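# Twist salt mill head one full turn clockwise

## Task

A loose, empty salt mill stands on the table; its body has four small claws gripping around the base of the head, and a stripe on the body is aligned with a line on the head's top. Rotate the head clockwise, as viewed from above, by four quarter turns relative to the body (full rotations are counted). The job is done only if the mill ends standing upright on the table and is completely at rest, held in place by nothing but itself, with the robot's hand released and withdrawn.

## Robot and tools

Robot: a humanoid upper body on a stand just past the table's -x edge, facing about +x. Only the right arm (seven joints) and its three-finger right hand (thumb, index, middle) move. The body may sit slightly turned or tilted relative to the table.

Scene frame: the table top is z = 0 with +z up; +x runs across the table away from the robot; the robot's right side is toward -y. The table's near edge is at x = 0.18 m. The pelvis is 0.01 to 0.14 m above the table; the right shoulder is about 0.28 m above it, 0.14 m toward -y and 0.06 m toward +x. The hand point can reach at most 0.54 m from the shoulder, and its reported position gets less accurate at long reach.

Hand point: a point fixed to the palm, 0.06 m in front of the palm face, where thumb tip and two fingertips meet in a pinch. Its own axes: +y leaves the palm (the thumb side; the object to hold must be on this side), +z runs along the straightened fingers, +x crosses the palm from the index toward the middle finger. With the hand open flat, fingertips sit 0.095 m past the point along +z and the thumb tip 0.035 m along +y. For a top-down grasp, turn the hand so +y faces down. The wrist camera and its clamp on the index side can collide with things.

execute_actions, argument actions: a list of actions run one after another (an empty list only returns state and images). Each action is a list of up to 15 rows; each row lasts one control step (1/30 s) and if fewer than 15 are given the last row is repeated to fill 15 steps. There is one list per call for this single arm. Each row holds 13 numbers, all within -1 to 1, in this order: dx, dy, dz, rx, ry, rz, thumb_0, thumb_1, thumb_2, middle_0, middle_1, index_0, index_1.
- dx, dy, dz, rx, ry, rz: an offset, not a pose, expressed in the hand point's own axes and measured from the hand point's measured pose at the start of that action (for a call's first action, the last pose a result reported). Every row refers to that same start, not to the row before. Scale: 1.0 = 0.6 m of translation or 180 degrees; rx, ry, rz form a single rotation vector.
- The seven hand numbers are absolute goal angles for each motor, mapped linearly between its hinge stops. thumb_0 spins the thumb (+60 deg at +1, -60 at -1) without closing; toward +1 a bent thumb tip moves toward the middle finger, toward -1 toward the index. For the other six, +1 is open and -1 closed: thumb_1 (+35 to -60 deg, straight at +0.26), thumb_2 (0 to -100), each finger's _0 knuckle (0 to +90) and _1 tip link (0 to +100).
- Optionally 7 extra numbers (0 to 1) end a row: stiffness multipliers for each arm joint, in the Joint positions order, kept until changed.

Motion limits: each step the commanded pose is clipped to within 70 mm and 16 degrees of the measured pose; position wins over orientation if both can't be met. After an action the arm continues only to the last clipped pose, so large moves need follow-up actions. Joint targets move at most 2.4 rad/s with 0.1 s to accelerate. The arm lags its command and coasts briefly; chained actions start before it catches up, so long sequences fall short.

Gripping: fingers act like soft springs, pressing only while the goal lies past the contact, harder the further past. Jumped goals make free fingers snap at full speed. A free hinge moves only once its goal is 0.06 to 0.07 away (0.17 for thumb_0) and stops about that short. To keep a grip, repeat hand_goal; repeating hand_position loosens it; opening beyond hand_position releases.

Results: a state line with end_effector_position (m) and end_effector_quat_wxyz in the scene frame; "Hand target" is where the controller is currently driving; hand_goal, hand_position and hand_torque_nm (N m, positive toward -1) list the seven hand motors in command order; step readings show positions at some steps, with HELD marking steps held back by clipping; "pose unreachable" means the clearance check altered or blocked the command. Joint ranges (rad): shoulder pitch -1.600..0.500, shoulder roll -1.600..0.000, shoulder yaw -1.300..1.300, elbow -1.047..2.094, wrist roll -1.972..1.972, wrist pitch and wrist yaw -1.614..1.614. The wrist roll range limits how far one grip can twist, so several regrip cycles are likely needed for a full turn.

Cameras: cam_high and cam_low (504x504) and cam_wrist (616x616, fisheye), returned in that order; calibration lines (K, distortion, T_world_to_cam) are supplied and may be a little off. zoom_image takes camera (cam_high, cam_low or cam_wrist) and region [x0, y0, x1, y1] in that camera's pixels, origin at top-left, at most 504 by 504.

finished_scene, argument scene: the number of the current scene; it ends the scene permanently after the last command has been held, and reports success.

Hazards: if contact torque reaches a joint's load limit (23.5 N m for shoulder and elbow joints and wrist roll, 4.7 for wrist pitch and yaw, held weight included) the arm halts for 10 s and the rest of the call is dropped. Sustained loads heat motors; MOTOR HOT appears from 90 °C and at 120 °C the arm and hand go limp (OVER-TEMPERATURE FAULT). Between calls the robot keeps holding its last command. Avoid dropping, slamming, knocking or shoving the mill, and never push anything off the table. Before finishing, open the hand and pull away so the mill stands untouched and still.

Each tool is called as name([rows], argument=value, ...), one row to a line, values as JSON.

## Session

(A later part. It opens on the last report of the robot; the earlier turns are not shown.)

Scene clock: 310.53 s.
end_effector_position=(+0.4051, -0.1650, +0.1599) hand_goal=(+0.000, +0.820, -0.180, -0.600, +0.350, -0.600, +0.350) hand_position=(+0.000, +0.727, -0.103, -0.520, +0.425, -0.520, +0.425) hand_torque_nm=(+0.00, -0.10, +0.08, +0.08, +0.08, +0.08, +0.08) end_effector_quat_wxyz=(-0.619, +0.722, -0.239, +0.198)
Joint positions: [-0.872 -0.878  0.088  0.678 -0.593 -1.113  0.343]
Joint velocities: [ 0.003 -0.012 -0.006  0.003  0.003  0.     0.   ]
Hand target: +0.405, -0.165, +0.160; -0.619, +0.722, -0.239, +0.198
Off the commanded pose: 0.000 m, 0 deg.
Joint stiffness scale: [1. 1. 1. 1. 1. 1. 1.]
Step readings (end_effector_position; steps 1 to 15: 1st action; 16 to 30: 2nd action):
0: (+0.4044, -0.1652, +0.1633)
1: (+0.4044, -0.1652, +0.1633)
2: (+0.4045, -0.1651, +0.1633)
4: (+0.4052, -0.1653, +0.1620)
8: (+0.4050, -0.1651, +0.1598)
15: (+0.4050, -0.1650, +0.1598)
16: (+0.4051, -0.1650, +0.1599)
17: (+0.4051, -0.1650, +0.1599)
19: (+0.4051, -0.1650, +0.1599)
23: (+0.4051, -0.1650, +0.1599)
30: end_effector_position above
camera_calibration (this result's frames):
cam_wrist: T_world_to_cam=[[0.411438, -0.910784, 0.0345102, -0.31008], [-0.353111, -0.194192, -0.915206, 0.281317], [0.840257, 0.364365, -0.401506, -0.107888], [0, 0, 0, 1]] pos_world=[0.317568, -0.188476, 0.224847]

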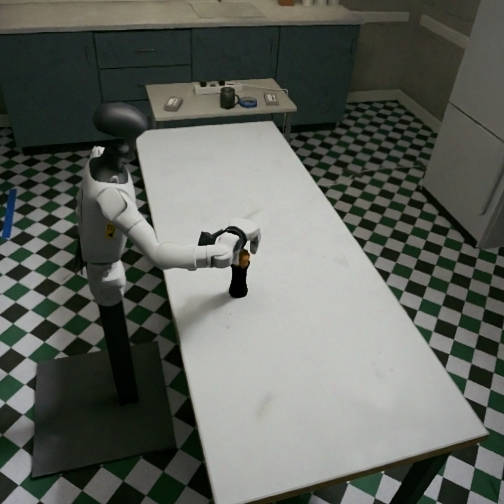

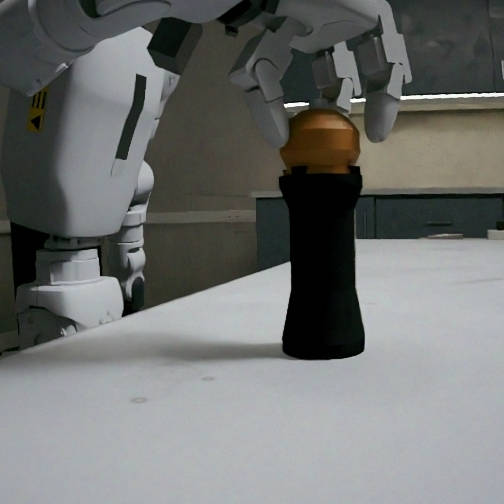

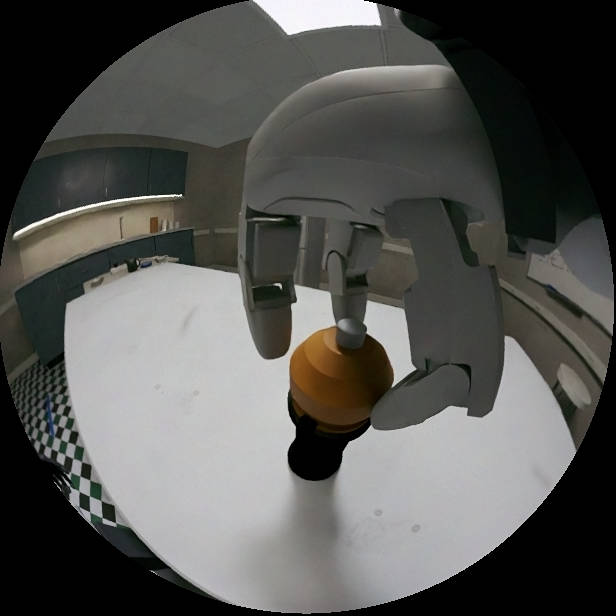

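execute_actions([
  [[0,0,-0.003,0,0,0,0,0.82,-0.18,-0.63,0.35,-0.63,0.35],[0,0,-0.005,0,0,0,0,0.82,-0.18,-0.66,0.35,-0.66,0.35],[0,0,-0.007,0,0,0,0,0.82,-0.2,-0.7,0.33,-0.7,0.33],[0,0,-0.007,0,0,0,0,0.82,-0.22,-0.72,0.3,-0.72,0.3],[0,0,-0.007,0,0,0,0,0.82,-0.22,-0.75,0.3,-0.75,0.3]],
  [[0,0,0,0,0,0,0,0.82,-0.22,-0.75,0.3,-0.75,0.3]],
])

zoom_image(camera="cam_low", region=[210, 30, 430, 210])

Scene clock: 319.07 s.
end_effector_position=(+0.4034, -0.1661, +0.1604) hand_goal=(+0.000, +0.820, -0.220, -0.750, +0.300, -0.750, +0.300) hand_position=(+0.000, +0.738, -0.135, -0.592, +0.412, -0.587, +0.415) hand_torque_nm=(+0.00, -0.08, +0.09, +0.15, +0.12, +0.16, +0.12) end_effector_quat_wxyz=(-0.621, +0.721, -0.238, +0.197)
Joint positions: [-0.862 -0.884  0.085  0.672 -0.583 -1.118  0.343]
Joint velocities: [-0.008  0.005  0.005 -0.006  0.006  0.     0.   ]
Hand target: +0.403, -0.166, +0.160; -0.620, +0.721, -0.238, +0.198
Off the commanded pose: 0.000 m, 0 deg.
Joint stiffness scale: [1. 1. 1. 1. 1. 1. 1.]
Step readings (end_effector_position; steps 1 to 15: 1st action; 16 to 30: 2nd action):
0: (+0.4051, -0.1650, +0.1599)
1: (+0.4051, -0.1650, +0.1599)
2: (+0.4050, -0.1650, +0.1598)
4: (+0.4041, -0.1657, +0.1600)
8: (+0.4034, -0.1665, +0.1604)
15: (+0.4034, -0.1664, +0.1604)
16: (+0.4034, -0.1664, +0.1604)
17: (+0.4034, -0.1664, +0.1604)
19: (+0.4034, -0.1663, +0.1604)
23: (+0.4034, -0.1661, +0.1604)
30: end_effector_position above
camera_calibration (this result's frames):
cam_wrist: T_world_to_cam=[[0.412932, -0.910235, 0.0309729, -0.310367], [-0.351701, -0.190736, -0.916475, 0.281199], [0.840115, 0.367549, -0.398892, -0.105708], [0, 0, 0, 1]] pos_world=[0.315865, -0.190019, 0.225159]

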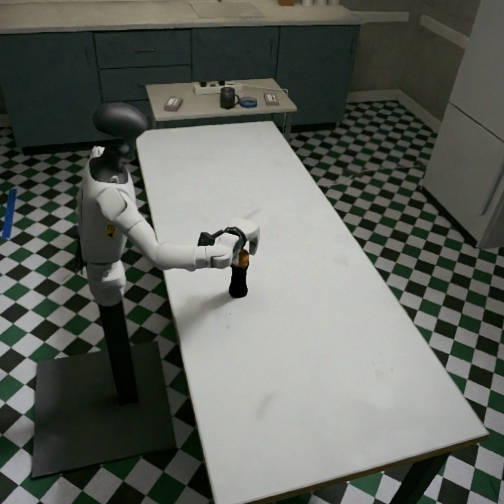

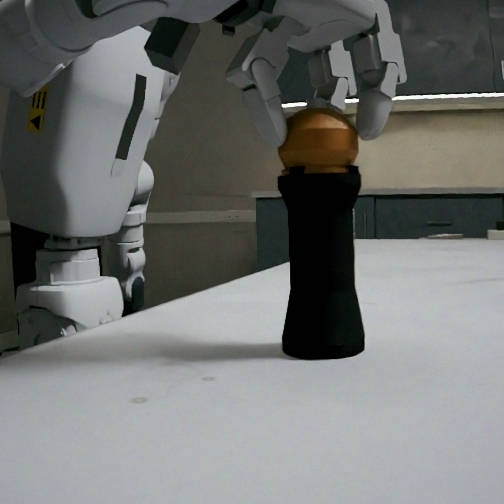

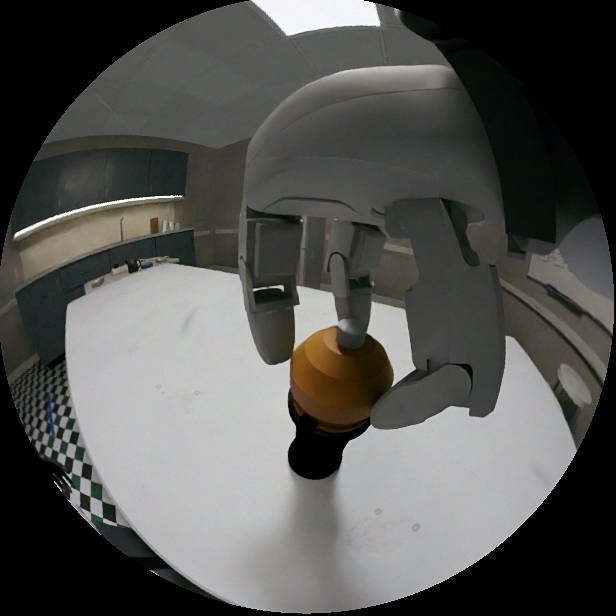

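Region (210, 30, 430, 210) of cam_low's 504x504 image, scaled by 2.291, with more detail than that image has; it fills the top 412 rows of this view, and the rest is white.

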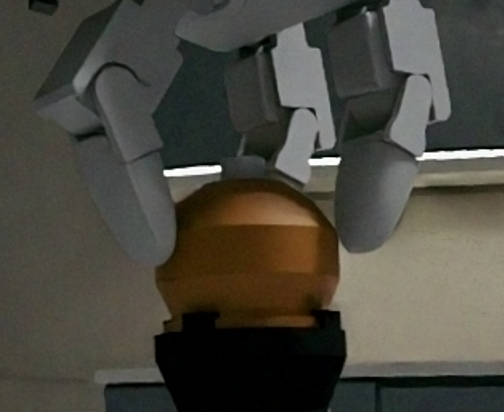

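execute_actions([
  [[0,0.004,0,0,0,0,0,0.75,-0.26,-0.78,0.3,-0.78,0.3],[0,0.006,0,0,0,0,0,0.7,-0.3,-0.8,0.28,-0.8,0.28],[0,0.006,0,0,0,0,0,0.65,-0.33,-0.83,0.25,-0.83,0.25],[0,0.006,0,0,0,0,0,0.6,-0.36,-0.86,0.22,-0.86,0.22],[0,0.006,0,0,0,0,0,0.55,-0.4,-0.9,0.2,-0.9,0.2]],
])

zoom_image(camera="cam_low", region=[210, 30, 430, 210])

Scene clock: 326.73 s.
end_effector_position=(+0.4044, -0.1651, +0.1602) hand_goal=(+0.000, +0.550, -0.400, -0.900, +0.200, -0.900, +0.200) hand_position=(+0.000, +0.738, -0.170, -0.597, +0.403, -0.592, +0.404) hand_torque_nm=(+0.00, +0.19, +0.25, +0.29, +0.22, +0.30, +0.22) end_effector_quat_wxyz=(-0.625, +0.717, -0.237, +0.199)
Joint positions: [-0.862 -0.882  0.085  0.677 -0.596 -1.121  0.319]
Joint velocities: [-0.011 -0.012  0.    -0.011  0.     0.     0.   ]
Hand target: +0.403, -0.166, +0.157; -0.621, +0.720, -0.239, +0.197
Off the commanded pose: 0.004 m, 1 deg.
Joint stiffness scale: [1. 1. 1. 1. 1. 1. 1.]
Step readings (end_effector_position):
0: (+0.4034, -0.1661, +0.1604)
1: (+0.4034, -0.1661, +0.1604)
2: (+0.4035, -0.1659, +0.1605)
4: (+0.4041, -0.1652, +0.1602)
8: (+0.4044, -0.1652, +0.1602)
15: end_effector_position above
camera_calibration (this result's frames):
cam_wrist: T_world_to_cam=[[0.412292, -0.910674, 0.0262381, -0.30896], [-0.343992, -0.182275, -0.921111, 0.280597], [0.843614, 0.370741, -0.388415, -0.109514], [0, 0, 0, 1]] pos_world=[0.316292, -0.189614, 0.224031]

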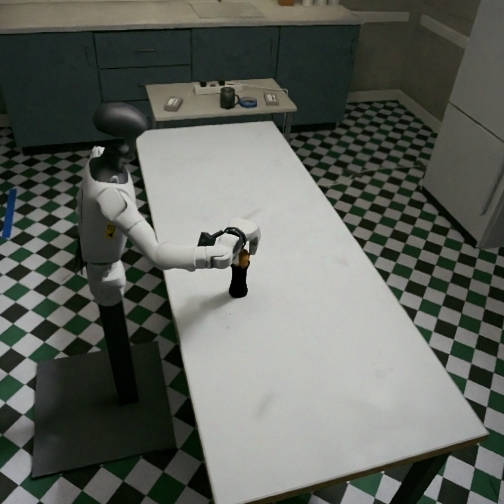

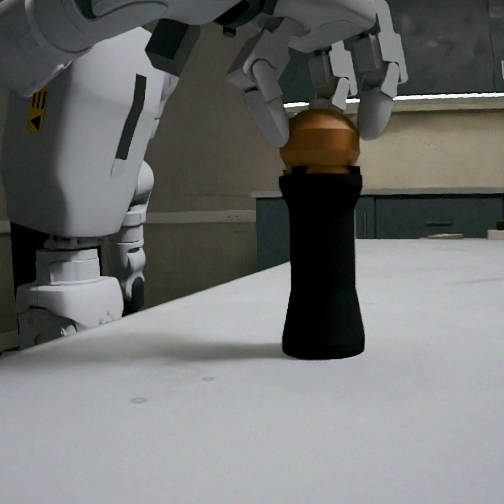

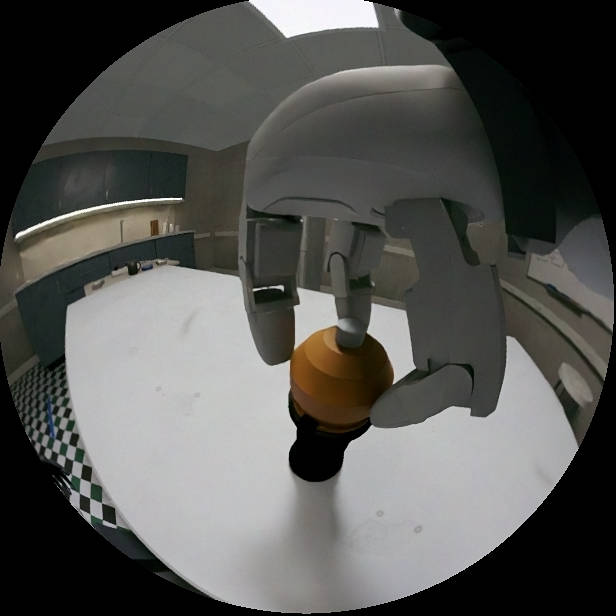

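Region (210, 30, 430, 210) of cam_low's 504x504 image, scaled by 2.291, with more detail than that image has; it fills the top 412 rows of this view, and the rest is white.

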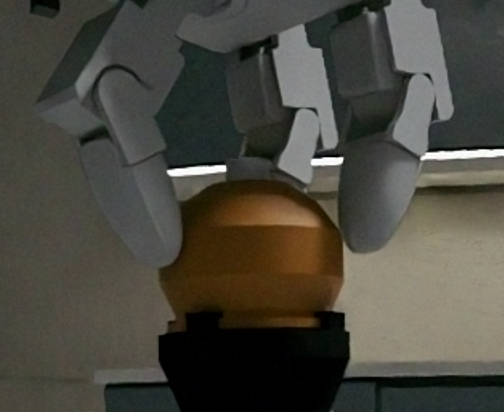

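execute_actions([
  [[0.001,0.008,0,0,0.015,0.002,0,0.55,-0.4,-0.9,0.2,-0.9,0.2],[0.002,0.009,0,0,0.03,0.004,0,0.55,-0.4,-0.9,0.2,-0.9,0.2],[0.003,0.01,0,0,0.045,0.006,0,0.55,-0.4,-0.9,0.2,-0.9,0.2],[0.004,0.01,0,0,0.06,0.008,0,0.55,-0.4,-0.9,0.2,-0.9,0.2],[0.005,0.01,0,0,0.075,0.011,0,0.55,-0.4,-0.9,0.2,-0.9,0.2],[0.006,0.01,0,0,0.09,0.013,0,0.55,-0.4,-0.9,0.2,-0.9,0.2],[0.007,0.01,-0.001,0,0.105,0.015,0,0.55,-0.4,-0.9,0.2,-0.9,0.2]],
])

zoom_image(camera="cam_low", region=[230, 60, 410, 370])

Scene clock: 345.37 s.
end_effector_position=(+0.4084, -0.1703, +0.1605) hand_goal=(+0.000, +0.550, -0.400, -0.900, +0.200, -0.900, +0.200) hand_position=(+0.000, +0.739, -0.172, -0.597, +0.388, -0.592, +0.379) hand_torque_nm=(+0.00, +0.20, +0.25, +0.29, +0.19, +0.30, +0.18) end_effector_quat_wxyz=(-0.591, +0.664, -0.348, +0.296)
Joint positions: [-0.61  -0.82  -0.031  0.182 -0.611 -0.546  0.41 ]
Joint velocities: [ 0.106  0.12  -0.006 -0.46  -0.278  0.557  0.057]
Hand target: +0.407, -0.169, +0.154; -0.582, +0.668, -0.356, +0.298
Off the commanded pose: 0.007 m, 1 deg.
Joint stiffness scale: [1. 1. 1. 1. 1. 1. 1.]
Step readings (end_effector_position):
0: (+0.4044, -0.1651, +0.1602)
1: (+0.4044, -0.1651, +0.1602)
2: (+0.4044, -0.1651, +0.1602)
4: (+0.4051, -0.1655, +0.1601)
8: (+0.4066, -0.1681, +0.1608)
15: end_effector_position above
camera_calibration (this result's frames):
cam_wrist: T_world_to_cam=[[0.104211, -0.994494, 0.0110464, -0.201323], [-0.37739, -0.0498172, -0.924714, 0.318092], [0.920172, 0.0921966, -0.380503, -0.19091], [0, 0, 0, 1]] pos_world=[0.316695, -0.166767, 0.223726]

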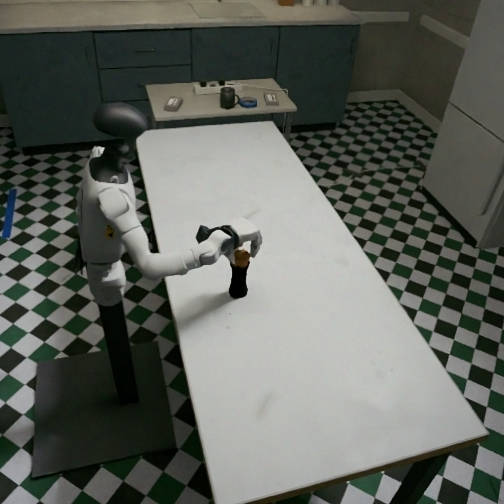

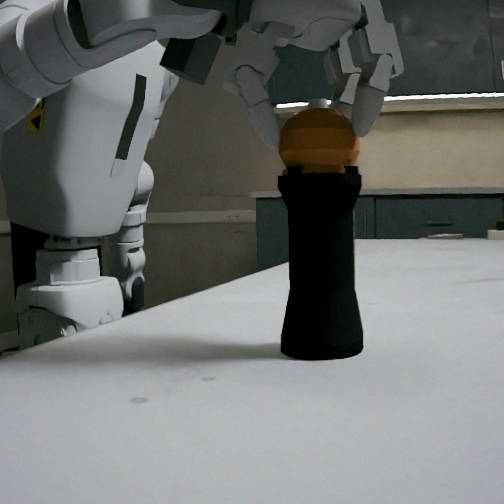

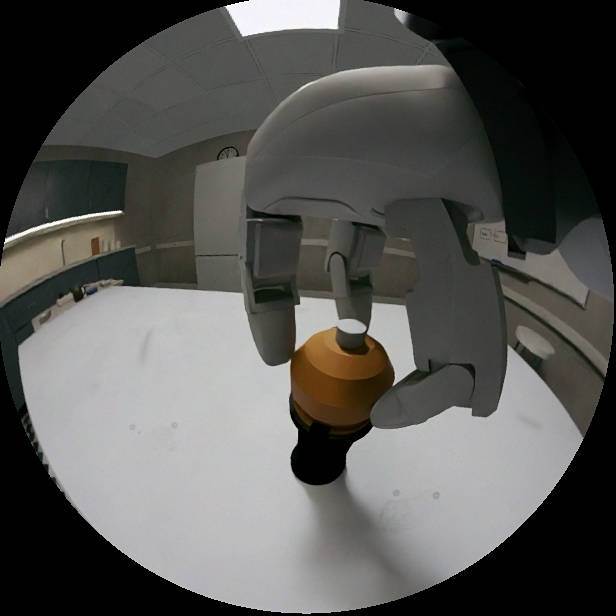

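Region (230, 60, 410, 370) of cam_low's 504x504 image, scaled by 1.626, with more detail than that image has; it fills the left 293 columns of this view, and the rest is white.

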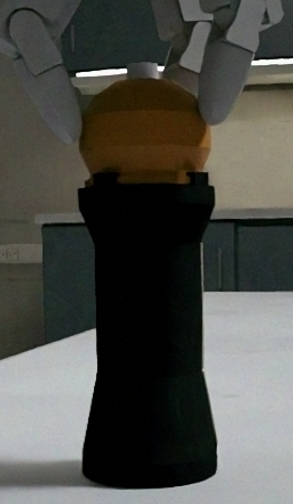

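zoom_image(camera="cam_wrist", region=[260, 290, 440, 470])

Region (260, 290, 440, 470) of cam_wrist's 616x616 image, scaled by 2.800, with more detail than that image has.

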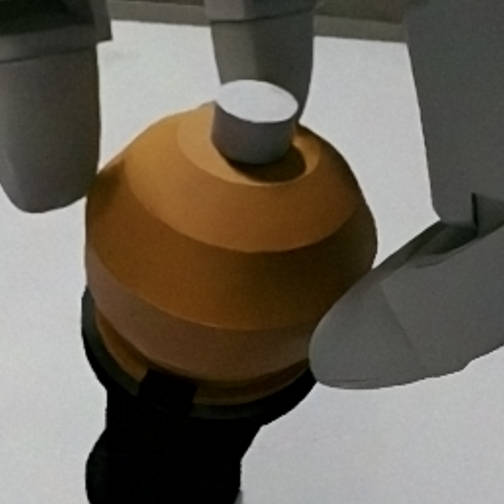

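execute_actions([
  [[0.001,0.01,0,0,0.014,0.002,0,0.55,-0.4,-0.9,0.2,-0.9,0.2],[0.002,0.01,0,0,0.028,0.003,0,0.55,-0.4,-0.9,0.2,-0.9,0.2],[0.003,0.01,0,0,0.042,0.005,0,0.55,-0.4,-0.9,0.2,-0.9,0.2],[0.004,0.01,0,0.001,0.056,0.007,0,0.55,-0.4,-0.9,0.2,-0.9,0.2],[0.005,0.01,0,0.001,0.07,0.009,0,0.55,-0.4,-0.9,0.2,-0.9,0.2],[0.006,0.01,-0.001,0.001,0.084,0.01,0,0.55,-0.4,-0.9,0.2,-0.9,0.2],[0.007,0.01,-0.001,0.002,0.098,0.012,0,0.55,-0.4,-0.9,0.2,-0.9,0.2],[0.008,0.01,-0.001,0.002,0.112,0.014,0,0.55,-0.4,-0.9,0.2,-0.9,0.2],[0.008,0.01,-0.002,0.002,0.126,0.016,0,0.55,-0.4,-0.9,0.2,-0.9,0.2],[0.009,0.01,-0.002,0.002,0.138,0.017,0,0.55,-0.4,-0.9,0.2,-0.9,0.2]],
  [[0,0.01,0,0,0.03,0.004,0,0.55,-0.4,-0.9,0.2,-0.9,0.2]],
])

zoom_image(camera="cam_low", region=[230, 60, 410, 370])

Scene clock: 371.87 s.
end_effector_position=(+0.4138, -0.1773, +0.1609) hand_goal=(+0.000, +0.550, -0.400, -0.900, +0.200, -0.900, +0.200) hand_position=(+0.000, +0.743, -0.172, -0.611, +0.370, -0.599, +0.362) hand_torque_nm=(+0.00, +0.20, +0.25, +0.28, +0.18, +0.29, +0.17) end_effector_quat_wxyz=(+0.512, -0.544, +0.499, -0.440)
Joint positions: [-0.519 -0.582 -0.003 -0.218 -0.987  0.197  0.52 ]
Joint velocities: [ 0.006  0.002  0.    -0.008 -0.009  0.004  0.   ]
Hand target: +0.412, -0.177, +0.154; +0.505, -0.548, +0.506, -0.435
Off the commanded pose: 0.007 m, 1 deg.
Joint stiffness scale: [1. 1. 1. 1. 1. 1. 1.]
Step readings (end_effector_position; steps 1 to 15: 1st action; 16 to 30: 2nd action):
0: (+0.4091, -0.1700, +0.1606)
1: (+0.4091, -0.1700, +0.1606)
2: (+0.4091, -0.1701, +0.1606)
4: (+0.4096, -0.1709, +0.1607)
8: (+0.4105, -0.1727, +0.1610)
15: (+0.4120, -0.1775, +0.1604)
16: (+0.4125, -0.1770, +0.1605)
17: (+0.4129, -0.1767, +0.1606)
19: (+0.4133, -0.1776, +0.1607)
23: (+0.4138, -0.1772, +0.1609)
30: end_effector_position above
camera_calibration (this result's frames):
cam_wrist: T_world_to_cam=[[-0.391002, -0.920212, -0.018059, 0.0139342], [-0.32259, 0.155394, -0.933696, 0.335259], [0.862005, -0.359252, -0.357611, -0.254738], [0, 0, 0, 1]] pos_world=[0.333186, -0.13079, 0.222185]

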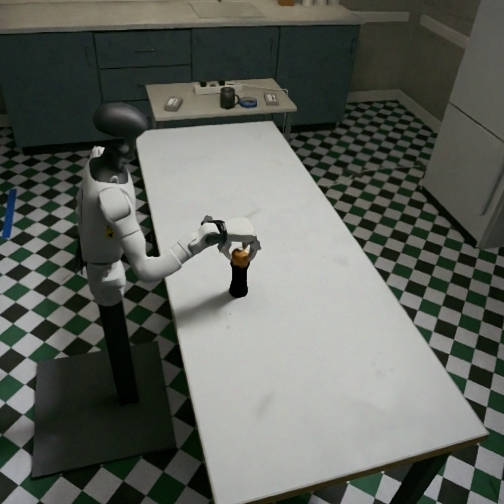

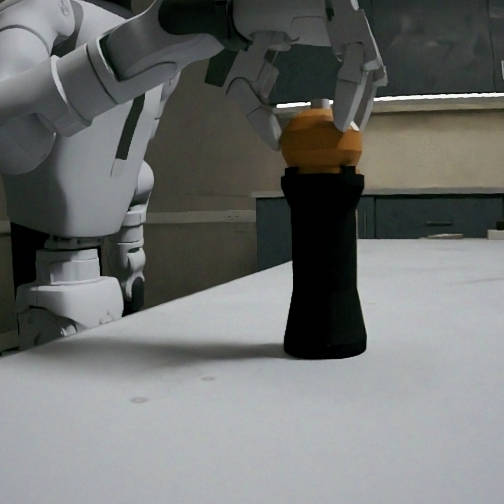

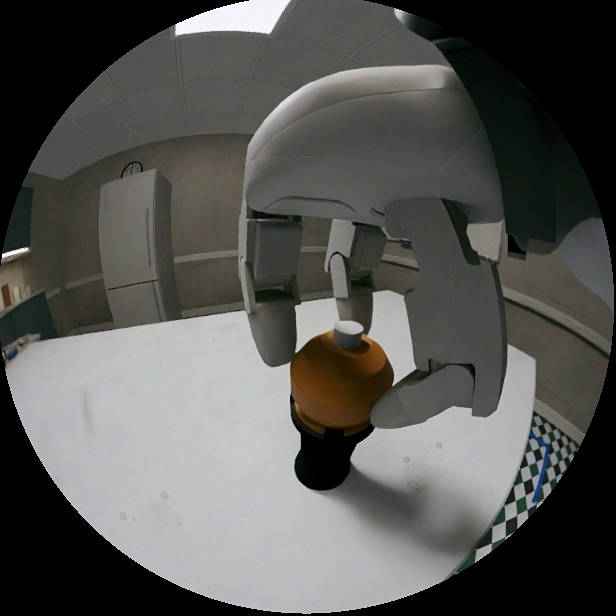

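Region (230, 60, 410, 370) of cam_low's 504x504 image, scaled by 1.626, with more detail than that image has; it fills the left 293 columns of this view, and the rest is white.

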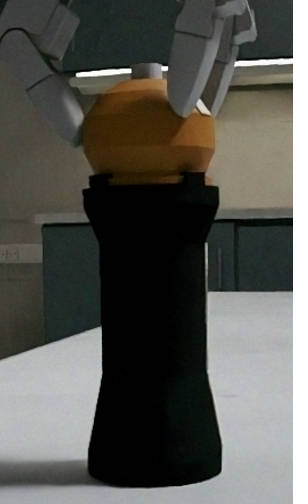

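execute_actions([
  [[0,0.012,0,0,0,0,0,0.5,-0.45,-0.95,0.15,-0.95,0.15],[0,0.014,0,0,0,0,0,0.45,-0.5,-1,0.1,-1,0.1],[0,0.016,0,0,0,0,0,0.4,-0.5,-1,0.1,-1,0.1],[0,0.018,0,0,0,0,0,0.4,-0.5,-1,0.1,-1,0.1],[0.001,0.02,0,0,0.014,0.002,0,0.4,-0.5,-1,0.1,-1,0.1],[0.002,0.02,0,0,0.028,0.003,0,0.4,-0.5,-1,0.1,-1,0.1],[0.003,0.02,0,0,0.042,0.005,0,0.4,-0.5,-1,0.1,-1,0.1],[0.004,0.02,0,0.001,0.056,0.007,0,0.4,-0.5,-1,0.1,-1,0.1],[0.005,0.02,0,0.001,0.07,0.009,0,0.4,-0.5,-1,0.1,-1,0.1],[0.006,0.02,-0.001,0.001,0.084,0.01,0,0.4,-0.5,-1,0.1,-1,0.1],[0.007,0.02,-0.001,0.002,0.098,0.012,0,0.4,-0.5,-1,0.1,-1,0.1],[0.008,0.02,-0.001,0.002,0.112,0.014,0,0.4,-0.5,-1,0.1,-1,0.1]],
  [[0.001,0.02,0,0,0.014,0.002,0,0.4,-0.5,-1,0.1,-1,0.1],[0.002,0.02,0,0,0.028,0.003,0,0.4,-0.5,-1,0.1,-1,0.1],[0.003,0.02,0,0,0.042,0.005,0,0.4,-0.5,-1,0.1,-1,0.1],[0.004,0.02,0,0.001,0.056,0.007,0,0.4,-0.5,-1,0.1,-1,0.1],[0.005,0.02,0,0.001,0.07,0.009,0,0.4,-0.5,-1,0.1,-1,0.1],[0.006,0.02,-0.001,0.001,0.084,0.01,0,0.4,-0.5,-1,0.1,-1,0.1],[0.007,0.02,-0.001,0.002,0.098,0.012,0,0.4,-0.5,-1,0.1,-1,0.1],[0.008,0.02,-0.001,0.002,0.112,0.014,0,0.4,-0.5,-1,0.1,-1,0.1]],
])

zoom_image(camera="cam_low", region=[230, 60, 410, 370])

Scene clock: 393.13 s.
end_effector_position=(+0.4206, -0.1866, +0.1621) hand_goal=(+0.000, +0.400, -0.500, -1.000, +0.100, -1.000, +0.100) hand_position=(+0.000, +0.743, -0.215, -0.616, +0.321, -0.637, +0.302) hand_torque_nm=(+0.00, +0.35, +0.31, +0.37, +0.24, +0.35, +0.22) end_effector_quat_wxyz=(+0.380, -0.326, +0.634, -0.589)
Joint positions: [-0.698 -0.227  0.16  -0.072 -1.664  0.892  0.614]
Joint velocities: [-0.083  0.031  0.011  0.117 -0.11   0.059  0.057]
Hand target: +0.416, -0.186, +0.149; +0.365, -0.334, +0.650, -0.577
Off the commanded pose: 0.014 m, 3 deg.
Joint stiffness scale: [1. 1. 1. 1. 1. 1. 1.]
Step readings (end_effector_position; steps 1 to 15: 1st action; 16 to 30: 2nd action):
0: (+0.4138, -0.1773, +0.1609)
1: (+0.4138, -0.1773, +0.1609)
2: (+0.4140, -0.1773, +0.1610)
4: (+0.4151, -0.1772, +0.1618)
8: (+0.4168, -0.1785, +0.1621)
15: (+0.4166, -0.1827, +0.1619)
16: (+0.4170, -0.1829, +0.1618)
17: (+0.4175, -0.1826, +0.1618)
19: (+0.4187, -0.1826, +0.1622)
23: (+0.4191, -0.1850, +0.1625)
30: end_effector_position above
camera_calibration (this result's frames):
cam_wrist: T_world_to_cam=[[-0.859479, -0.498869, -0.111469, 0.298851], [-0.0746713, 0.338257, -0.938087, 0.270655], [0.505688, -0.797942, -0.327976, -0.200256], [0, 0, 0, 1]] pos_world=[0.378333, -0.102256, 0.221531]

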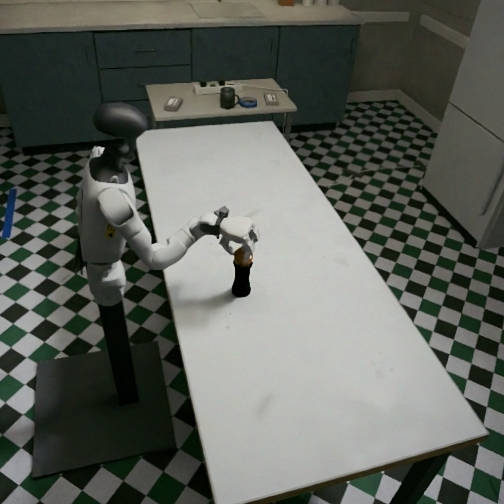

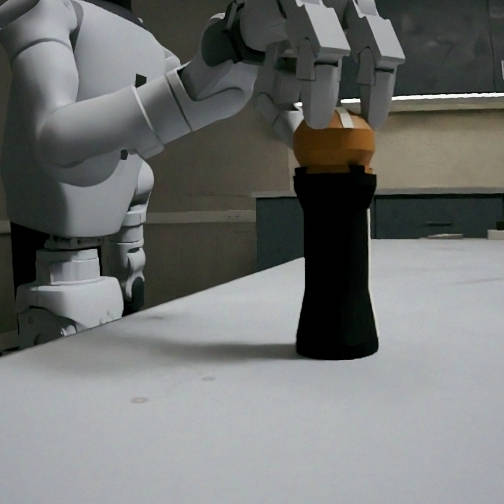

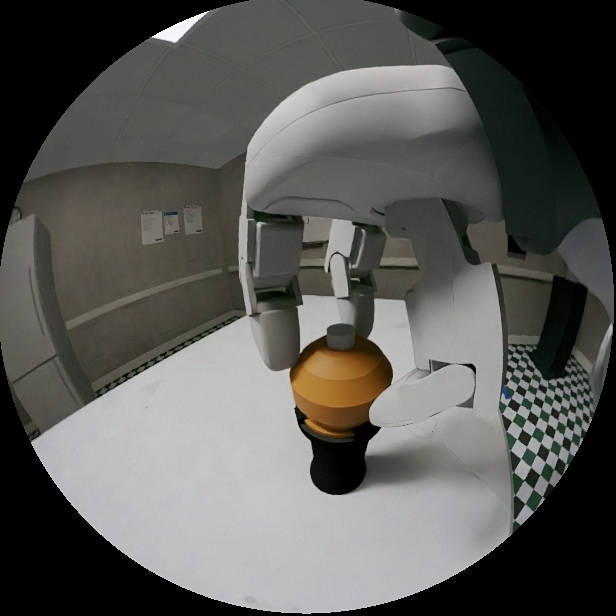

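Region (230, 60, 410, 370) of cam_low's 504x504 image, scaled by 1.626, with more detail than that image has; it fills the left 293 columns of this view, and the rest is white.

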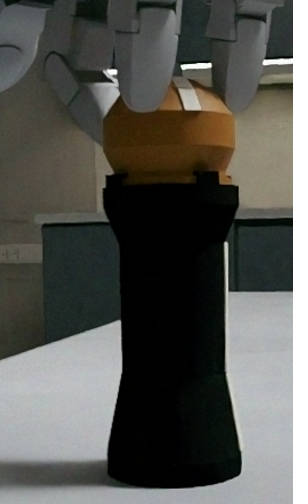

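execute_actions([
  [[0,0,0,0,0,0,0,0.6,-0.3,-0.8,0.25,-0.8,0.25],[0,0,0,0,0,0,0,0.7,-0.2,-0.65,0.35,-0.65,0.35],[0,0,0,0,0,0,0,0.75,-0.15,-0.6,0.4,-0.6,0.4],[0,0,0,0,0,0,0,0.8,-0.1,-0.5,0.45,-0.5,0.45],[0,0,0,0,0,0,0,0.82,0,-0.45,0.48,-0.45,0.48],[0,0,0,0,0,0,0,0.82,0.05,-0.4,0.5,-0.4,0.5],[0,-0.003,0,0,0,0,0,0.82,0.07,-0.35,0.5,-0.35,0.5]],
  [[-0.003,0,0,0,-0.05,-0.006,0,0.82,0.07,-0.35,0.5,-0.35,0.5],[-0.005,0,0,0,-0.08,-0.01,0,0.82,0.07,-0.35,0.5,-0.35,0.5],[-0.007,0,-0.001,0,-0.11,-0.014,0,0.82,0.07,-0.35,0.5,-0.35,0.5],[-0.009,0,-0.002,0,-0.14,-0.018,0,0.82,0.07,-0.35,0.5,-0.35,0.5],[-0.011,0,-0.003,0,-0.17,-0.022,0,0.82,0.07,-0.35,0.5,-0.35,0.5]],
  [[-0.003,0,0,0,-0.05,-0.006,0,0.82,0.07,-0.35,0.5,-0.35,0.5],[-0.005,0,0,0,-0.08,-0.01,0,0.82,0.07,-0.35,0.5,-0.35,0.5],[-0.007,0,-0.001,0,-0.11,-0.014,0,0.82,0.07,-0.35,0.5,-0.35,0.5],[-0.009,0,-0.002,0,-0.14,-0.018,0,0.82,0.07,-0.35,0.5,-0.35,0.5],[-0.011,0,-0.003,0,-0.17,-0.022,0,0.82,0.07,-0.35,0.5,-0.35,0.5]],
  [[-0.003,0,0,0,-0.05,-0.006,0,0.82,0.07,-0.35,0.5,-0.35,0.5],[-0.005,0,0,0,-0.08,-0.01,0,0.82,0.07,-0.35,0.5,-0.35,0.5],[-0.007,0,-0.001,0,-0.11,-0.014,0,0.82,0.07,-0.35,0.5,-0.35,0.5],[-0.009,0,-0.002,0,-0.14,-0.018,0,0.82,0.07,-0.35,0.5,-0.35,0.5],[-0.011,0,-0.003,0,-0.17,-0.022,0,0.82,0.07,-0.35,0.5,-0.35,0.5]],
])

zoom_image(camera="cam_low", region=[230, 60, 410, 370])

Scene clock: 430.63 s.
end_effector_position=(+0.4066, -0.1728, +0.1727) hand_goal=(+0.000, +0.820, +0.070, -0.350, +0.500, -0.350, +0.500) hand_position=(+0.000, +0.761, -0.004, -0.448, +0.425, -0.448, +0.425) hand_torque_nm=(+0.00, -0.06, -0.08, -0.09, -0.08, -0.09, -0.08) end_effector_quat_wxyz=(-0.639, +0.700, -0.176, +0.267)
Joint positions: [-0.764 -1.004  0.142  0.502 -0.73  -1.034 -0.025]
Joint velocities: [-0.775  0.008  0.403  1.166 -0.468 -1.118 -0.61 ]
Hand target: +0.407, -0.172, +0.171; -0.644, +0.705, -0.164, +0.250
Off the commanded pose: 0.004 m, 4 deg.
Joint stiffness scale: [1. 1. 1. 1. 1. 1. 1.]
Step readings (end_effector_position; steps 1 to 15: 1st action; 16 to 30: 2nd action; 31 to 45: 3rd action; 46 to 60: 4th action):
0: (+0.4208, -0.1866, +0.1621)
1: (+0.4208, -0.1867, +0.1621)
2: (+0.4208, -0.1867, +0.1622)
4: (+0.4208, -0.1867, +0.1625)
8: (+0.4207, -0.1866, +0.1626)
15: (+0.4203, -0.1866, +0.1629)
16: (+0.4203, -0.1866, +0.1629)
17: (+0.4204, -0.1864, +0.1632)
19: (+0.4213, -0.1832, +0.1650)
23: (+0.4184, -0.1758, +0.1652)
30: (+0.4195, -0.1813, +0.1682)
31: (+0.4199, -0.1818, +0.1679)
32: (+0.4199, -0.1815, +0.1673)
34: (+0.4191, -0.1778, +0.1664)
38: (+0.4139, -0.1728, +0.1710)
45: (+0.4144, -0.1782, +0.1703)
46: (+0.4149, -0.1780, +0.1699)
47: (+0.4151, -0.1774, +0.1698)
49: (+0.4135, -0.1750, +0.1693)
53: (+0.4064, -0.1764, +0.1692)
60: end_effector_position above
camera_calibration (this result's frames):
cam_wrist: T_world_to_cam=[[0.398803, -0.909728, 0.115543, -0.326957], [-0.168361, -0.196488, -0.965944, 0.225374], [0.901449, 0.365769, -0.231523, -0.15515], [0, 0, 0, 1]] pos_world=[0.308196, -0.19641, 0.219555]

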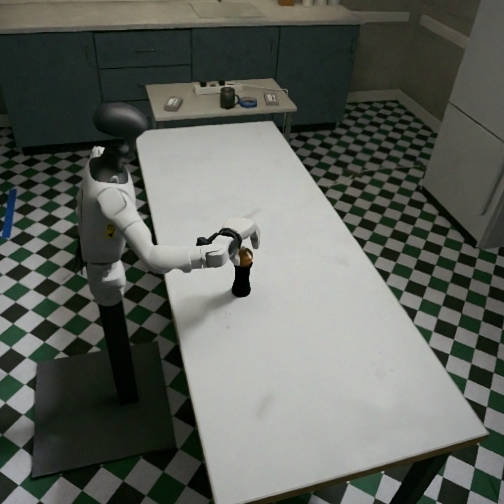

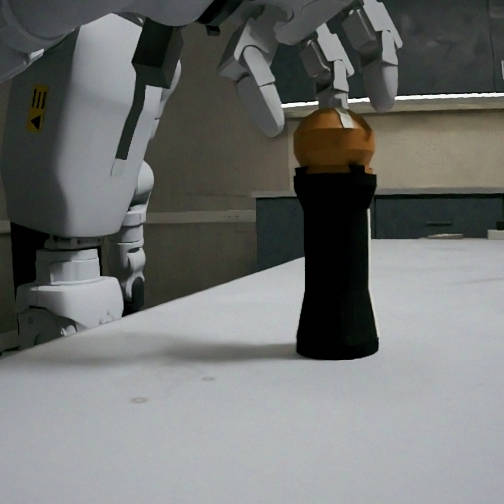

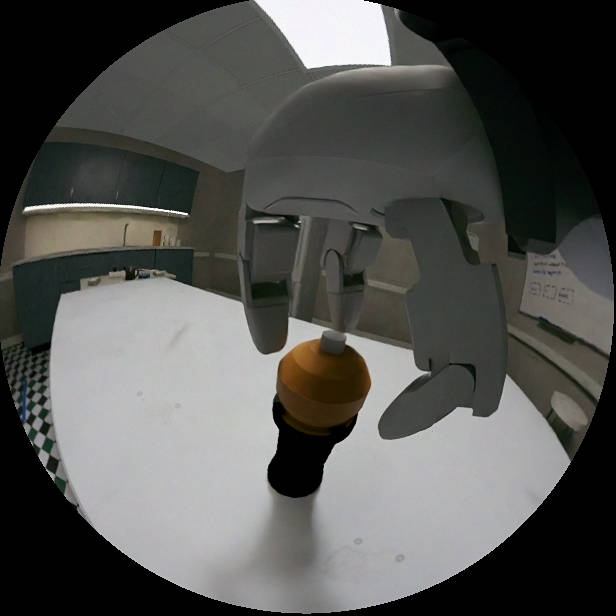

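Region (230, 60, 410, 370) of cam_low's 504x504 image, scaled by 1.626, with more detail than that image has; it fills the left 293 columns of this view, and the rest is white.

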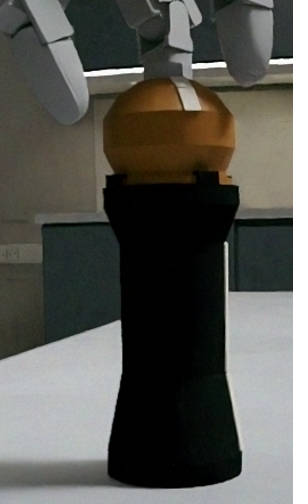

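execute_actions(actions=[])

Scene clock: 439.07 s.
end_effector_position=(+0.4070, -0.1726, +0.1715) hand_goal=(+0.000, +0.820, +0.070, -0.350, +0.500, -0.350, +0.500) hand_position=(+0.000, +0.761, -0.004, -0.447, +0.425, -0.447, +0.425) hand_torque_nm=(+0.00, -0.06, -0.08, -0.09, -0.08, -0.09, -0.08) end_effector_quat_wxyz=(-0.644, +0.704, -0.165, +0.251)
Joint positions: [-0.823 -1.002  0.172  0.597 -0.773 -1.12  -0.078]
Joint velocities: [ 0.    -0.012  0.     0.002 -0.006  0.     0.   ]
Hand target: +0.407, -0.172, +0.171; -0.644, +0.705, -0.164, +0.250
Off the commanded pose: 0.003 m, 2 deg.
Joint stiffness scale: [1. 1. 1. 1. 1. 1. 1.]
camera_calibration (this result's frames):
cam_wrist: T_world_to_cam=[[0.436042, -0.893104, 0.110596, -0.33825], [-0.167625, -0.201348, -0.96507, 0.223002], [0.884177, 0.402273, -0.237503, -0.1415], [0, 0, 0, 1]] pos_world=[0.309983, -0.20027, 0.219015]

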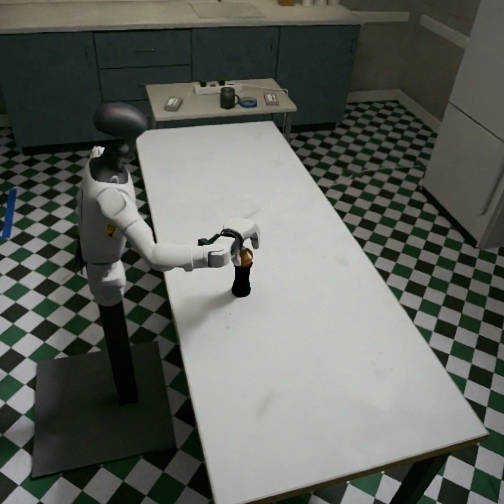

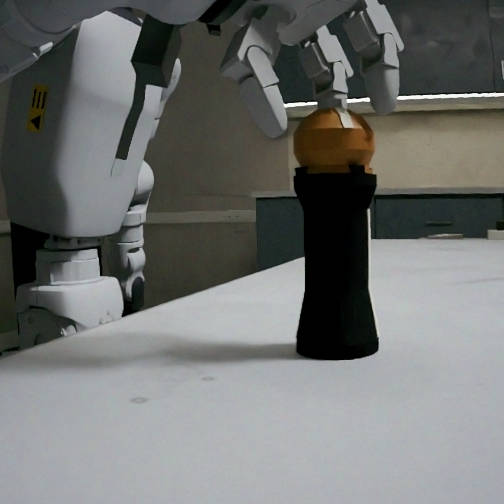

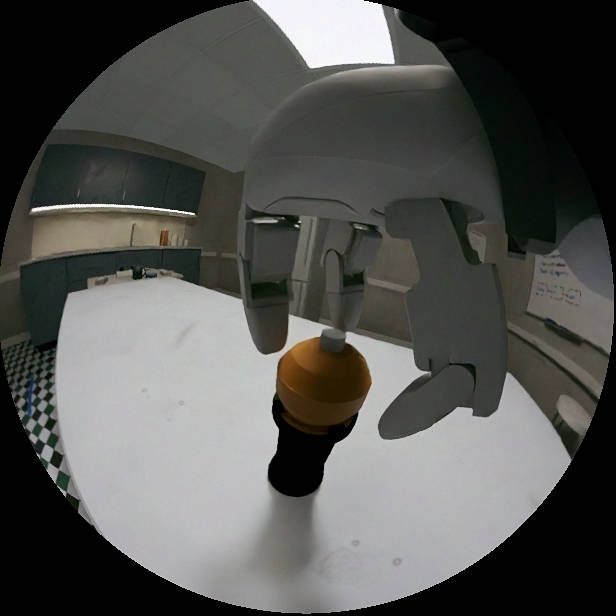

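execute_actions([
  [[0.003,0.008,0.008,-0.015,0,0.022,0,0.82,0.07,-0.35,0.5,-0.35,0.5],[0.003,0.008,0.008,-0.015,0,0.022,0,0.82,0.07,-0.35,0.5,-0.35,0.5],[0.006,0.0195,0.017,-0.03,0,0.045,0,0.82,0.07,-0.35,0.5,-0.35,0.5]],
  [[0,0,0,0,0,0,0,0.82,0,-0.5,0.45,-0.5,0.45],[0,0,0,0,0,0,0,0.82,-0.1,-0.6,0.4,-0.6,0.4],[0,0,0,0,0,0,0,0.82,-0.15,-0.65,0.35,-0.65,0.35],[0,0,0,0,0,0,0,0.82,-0.2,-0.7,0.3,-0.7,0.3],[0,0,0,0,0,0,0,0.82,-0.25,-0.75,0.3,-0.75,0.3]],
])

zoom_image(camera="cam_low", region=[230, 60, 410, 370])

Scene clock: 468.90 s.
end_effector_position=(+0.4178, -0.1662, +0.1620) hand_goal=(+0.000, +0.820, -0.250, -0.750, +0.300, -0.750, +0.300) hand_position=(+0.000, +0.761, -0.172, -0.667, +0.378, -0.531, +0.426) hand_torque_nm=(+0.00, -0.06, +0.08, +0.08, +0.08, +0.21, +0.13) end_effector_quat_wxyz=(-0.629, +0.719, -0.221, +0.198)
Joint positions: [-1.033 -0.923  0.284  0.902 -0.695 -1.21   0.082]
Joint velocities: [ 0.009 -0.006  0.002  0.006  0.006  0.     0.   ]
Hand target: +0.418, -0.168, +0.162; -0.627, +0.719, -0.224, +0.200
Off the commanded pose: 0.002 m, 0 deg.
Joint stiffness scale: [1. 1. 1. 1. 1. 1. 1.]
Step readings (end_effector_position; steps 1 to 15: 1st action; 16 to 30: 2nd action):
0: (+0.4070, -0.1726, +0.1715)
1: (+0.4070, -0.1726, +0.1715)
2: (+0.4070, -0.1727, +0.1713)
4: (+0.4089, -0.1736, +0.1681)
8: (+0.4166, -0.1663, +0.1626)
15: (+0.4179, -0.1680, +0.1618)
16: (+0.4179, -0.1680, +0.1619)
17: (+0.4179, -0.1680, +0.1619)
19: (+0.4179, -0.1678, +0.1620)
23: (+0.4178, -0.1664, +0.1620)
30: end_effector_position above
camera_calibration (this result's frames):
cam_wrist: T_world_to_cam=[[0.434977, -0.899716, 0.0361272, -0.324774], [-0.322104, -0.192941, -0.926835, 0.276701], [0.840859, 0.391516, -0.373727, -0.117525], [0, 0, 0, 1]] pos_world=[0.329217, -0.192805, 0.224267]

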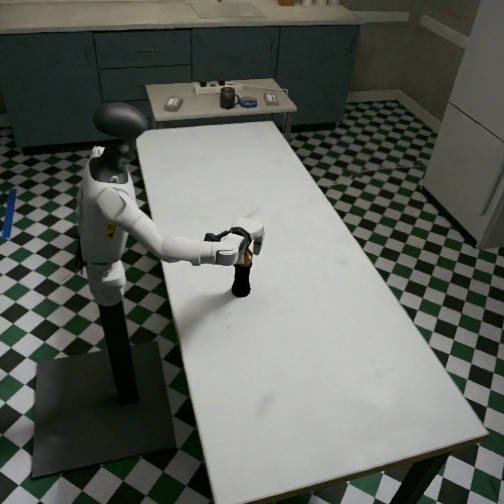

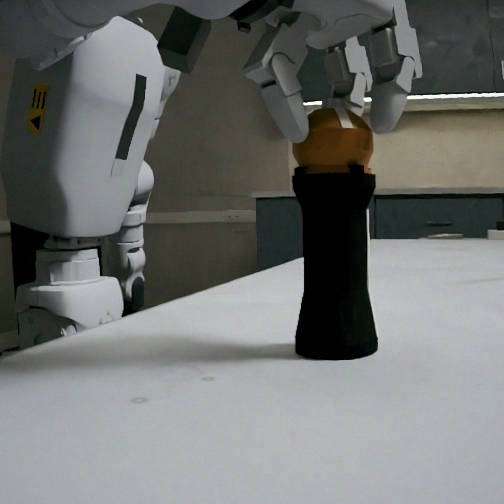

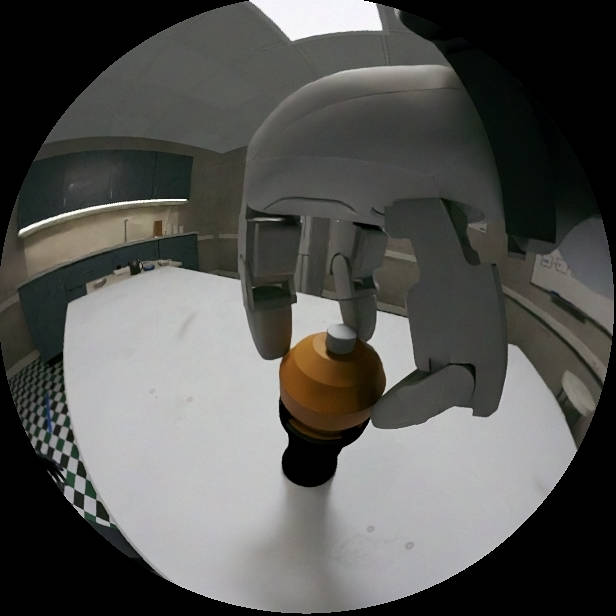

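Region (230, 60, 410, 370) of cam_low's 504x504 image, scaled by 1.626, with more detail than that image has; it fills the left 293 columns of this view, and the rest is white.

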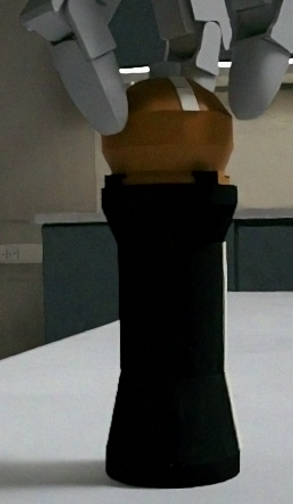

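execute_actions([
  [[-0.004,0.003,0,0,0,0,0,0.82,-0.2,-0.7,0.35,-0.62,0.35],[-0.008,0.005,0,0,0,0,0,0.82,-0.2,-0.7,0.35,-0.62,0.35],[-0.012,0.008,0,0,0,0,0,0.82,-0.2,-0.7,0.35,-0.62,0.35]],
  [[0,0,0,0,0,0,0,0.8,-0.25,-0.72,0.33,-0.7,0.33],[0,0,0,0,0,0,0,0.75,-0.28,-0.75,0.3,-0.75,0.3],[0,0,0,0,0,0,0,0.7,-0.3,-0.8,0.28,-0.8,0.28],[0,0,0,0,0,0,0,0.65,-0.33,-0.83,0.25,-0.83,0.25],[0,0,0,0,0,0,0,0.6,-0.36,-0.86,0.22,-0.86,0.22],[0,0,0,0,0,0,0,0.55,-0.4,-0.9,0.2,-0.9,0.2]],
])

zoom_image(camera="cam_low", region=[230, 60, 410, 370])

Scene clock: 481.60 s.
end_effector_position=(+0.4147, -0.1637, +0.1615) hand_goal=(+0.000, +0.550, -0.400, -0.900, +0.200, -0.900, +0.200) hand_position=(+0.000, +0.763, -0.177, -0.669, +0.358, -0.568, +0.404) hand_torque_nm=(+0.00, +0.22, +0.24, +0.22, +0.17, +0.32, +0.22) end_effector_quat_wxyz=(-0.631, +0.715, -0.221, +0.206)
Joint positions: [-0.963 -0.933  0.262  0.787 -0.653 -1.145  0.108]
Joint velocities: [ 0.009 -0.021  0.006  0.002 -0.002  0.     0.   ]
Hand target: +0.414, -0.164, +0.161; -0.631, +0.715, -0.220, +0.205
Off the commanded pose: 0.000 m, 0 deg.
Joint stiffness scale: [1. 1. 1. 1. 1. 1. 1.]
Step readings (end_effector_position; steps 1 to 15: 1st action; 16 to 30: 2nd action):
0: (+0.4178, -0.1662, +0.1620)
1: (+0.4178, -0.1662, +0.1620)
2: (+0.4178, -0.1660, +0.1621)
4: (+0.4165, -0.1644, +0.1620)
8: (+0.4144, -0.1634, +0.1615)
15: (+0.4145, -0.1636, +0.1614)
16: (+0.4145, -0.1636, +0.1614)
17: (+0.4145, -0.1637, +0.1614)
19: (+0.4147, -0.1637, +0.1615)
23: (+0.4147, -0.1637, +0.1615)
30: end_effector_position above
camera_calibration (this result's frames):
cam_wrist: T_world_to_cam=[[0.426247, -0.903775, 0.0387756, -0.318649], [-0.310905, -0.186616, -0.93194, 0.272867], [0.849501, 0.385181, -0.360533, -0.122828], [0, 0, 0, 1]] pos_world=[0.325001, -0.189755, 0.222368]

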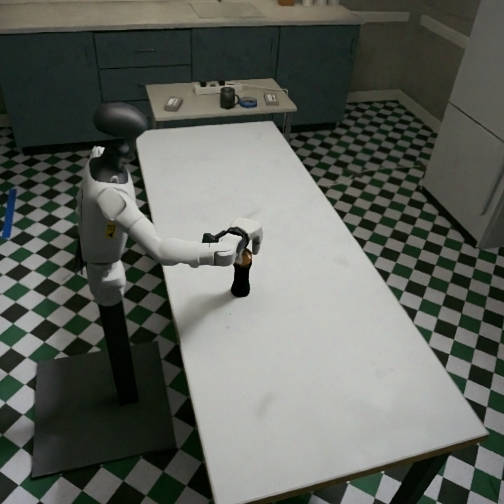

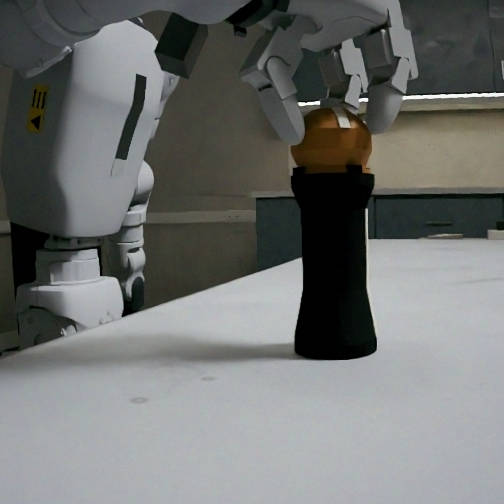

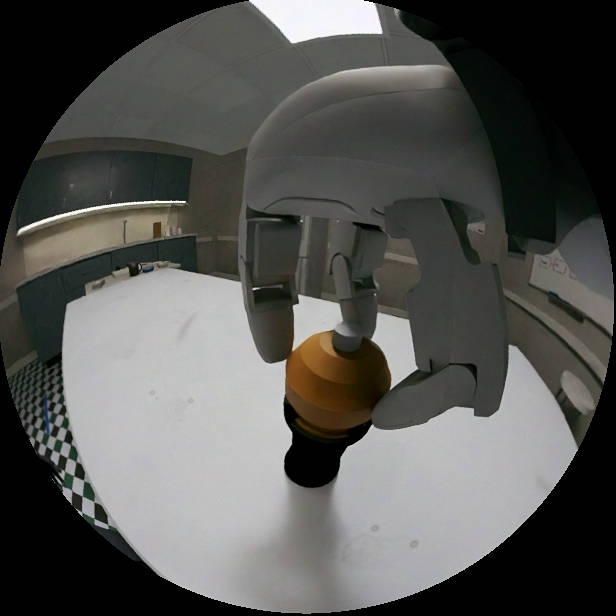

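Region (230, 60, 410, 370) of cam_low's 504x504 image, scaled by 1.626, with more detail than that image has; it fills the left 293 columns of this view, and the rest is white.

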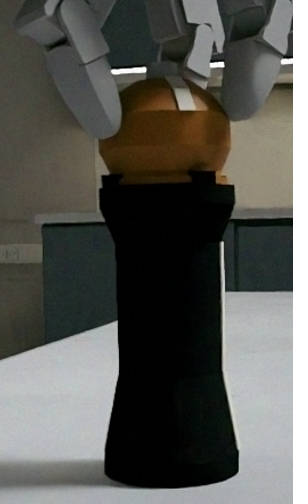

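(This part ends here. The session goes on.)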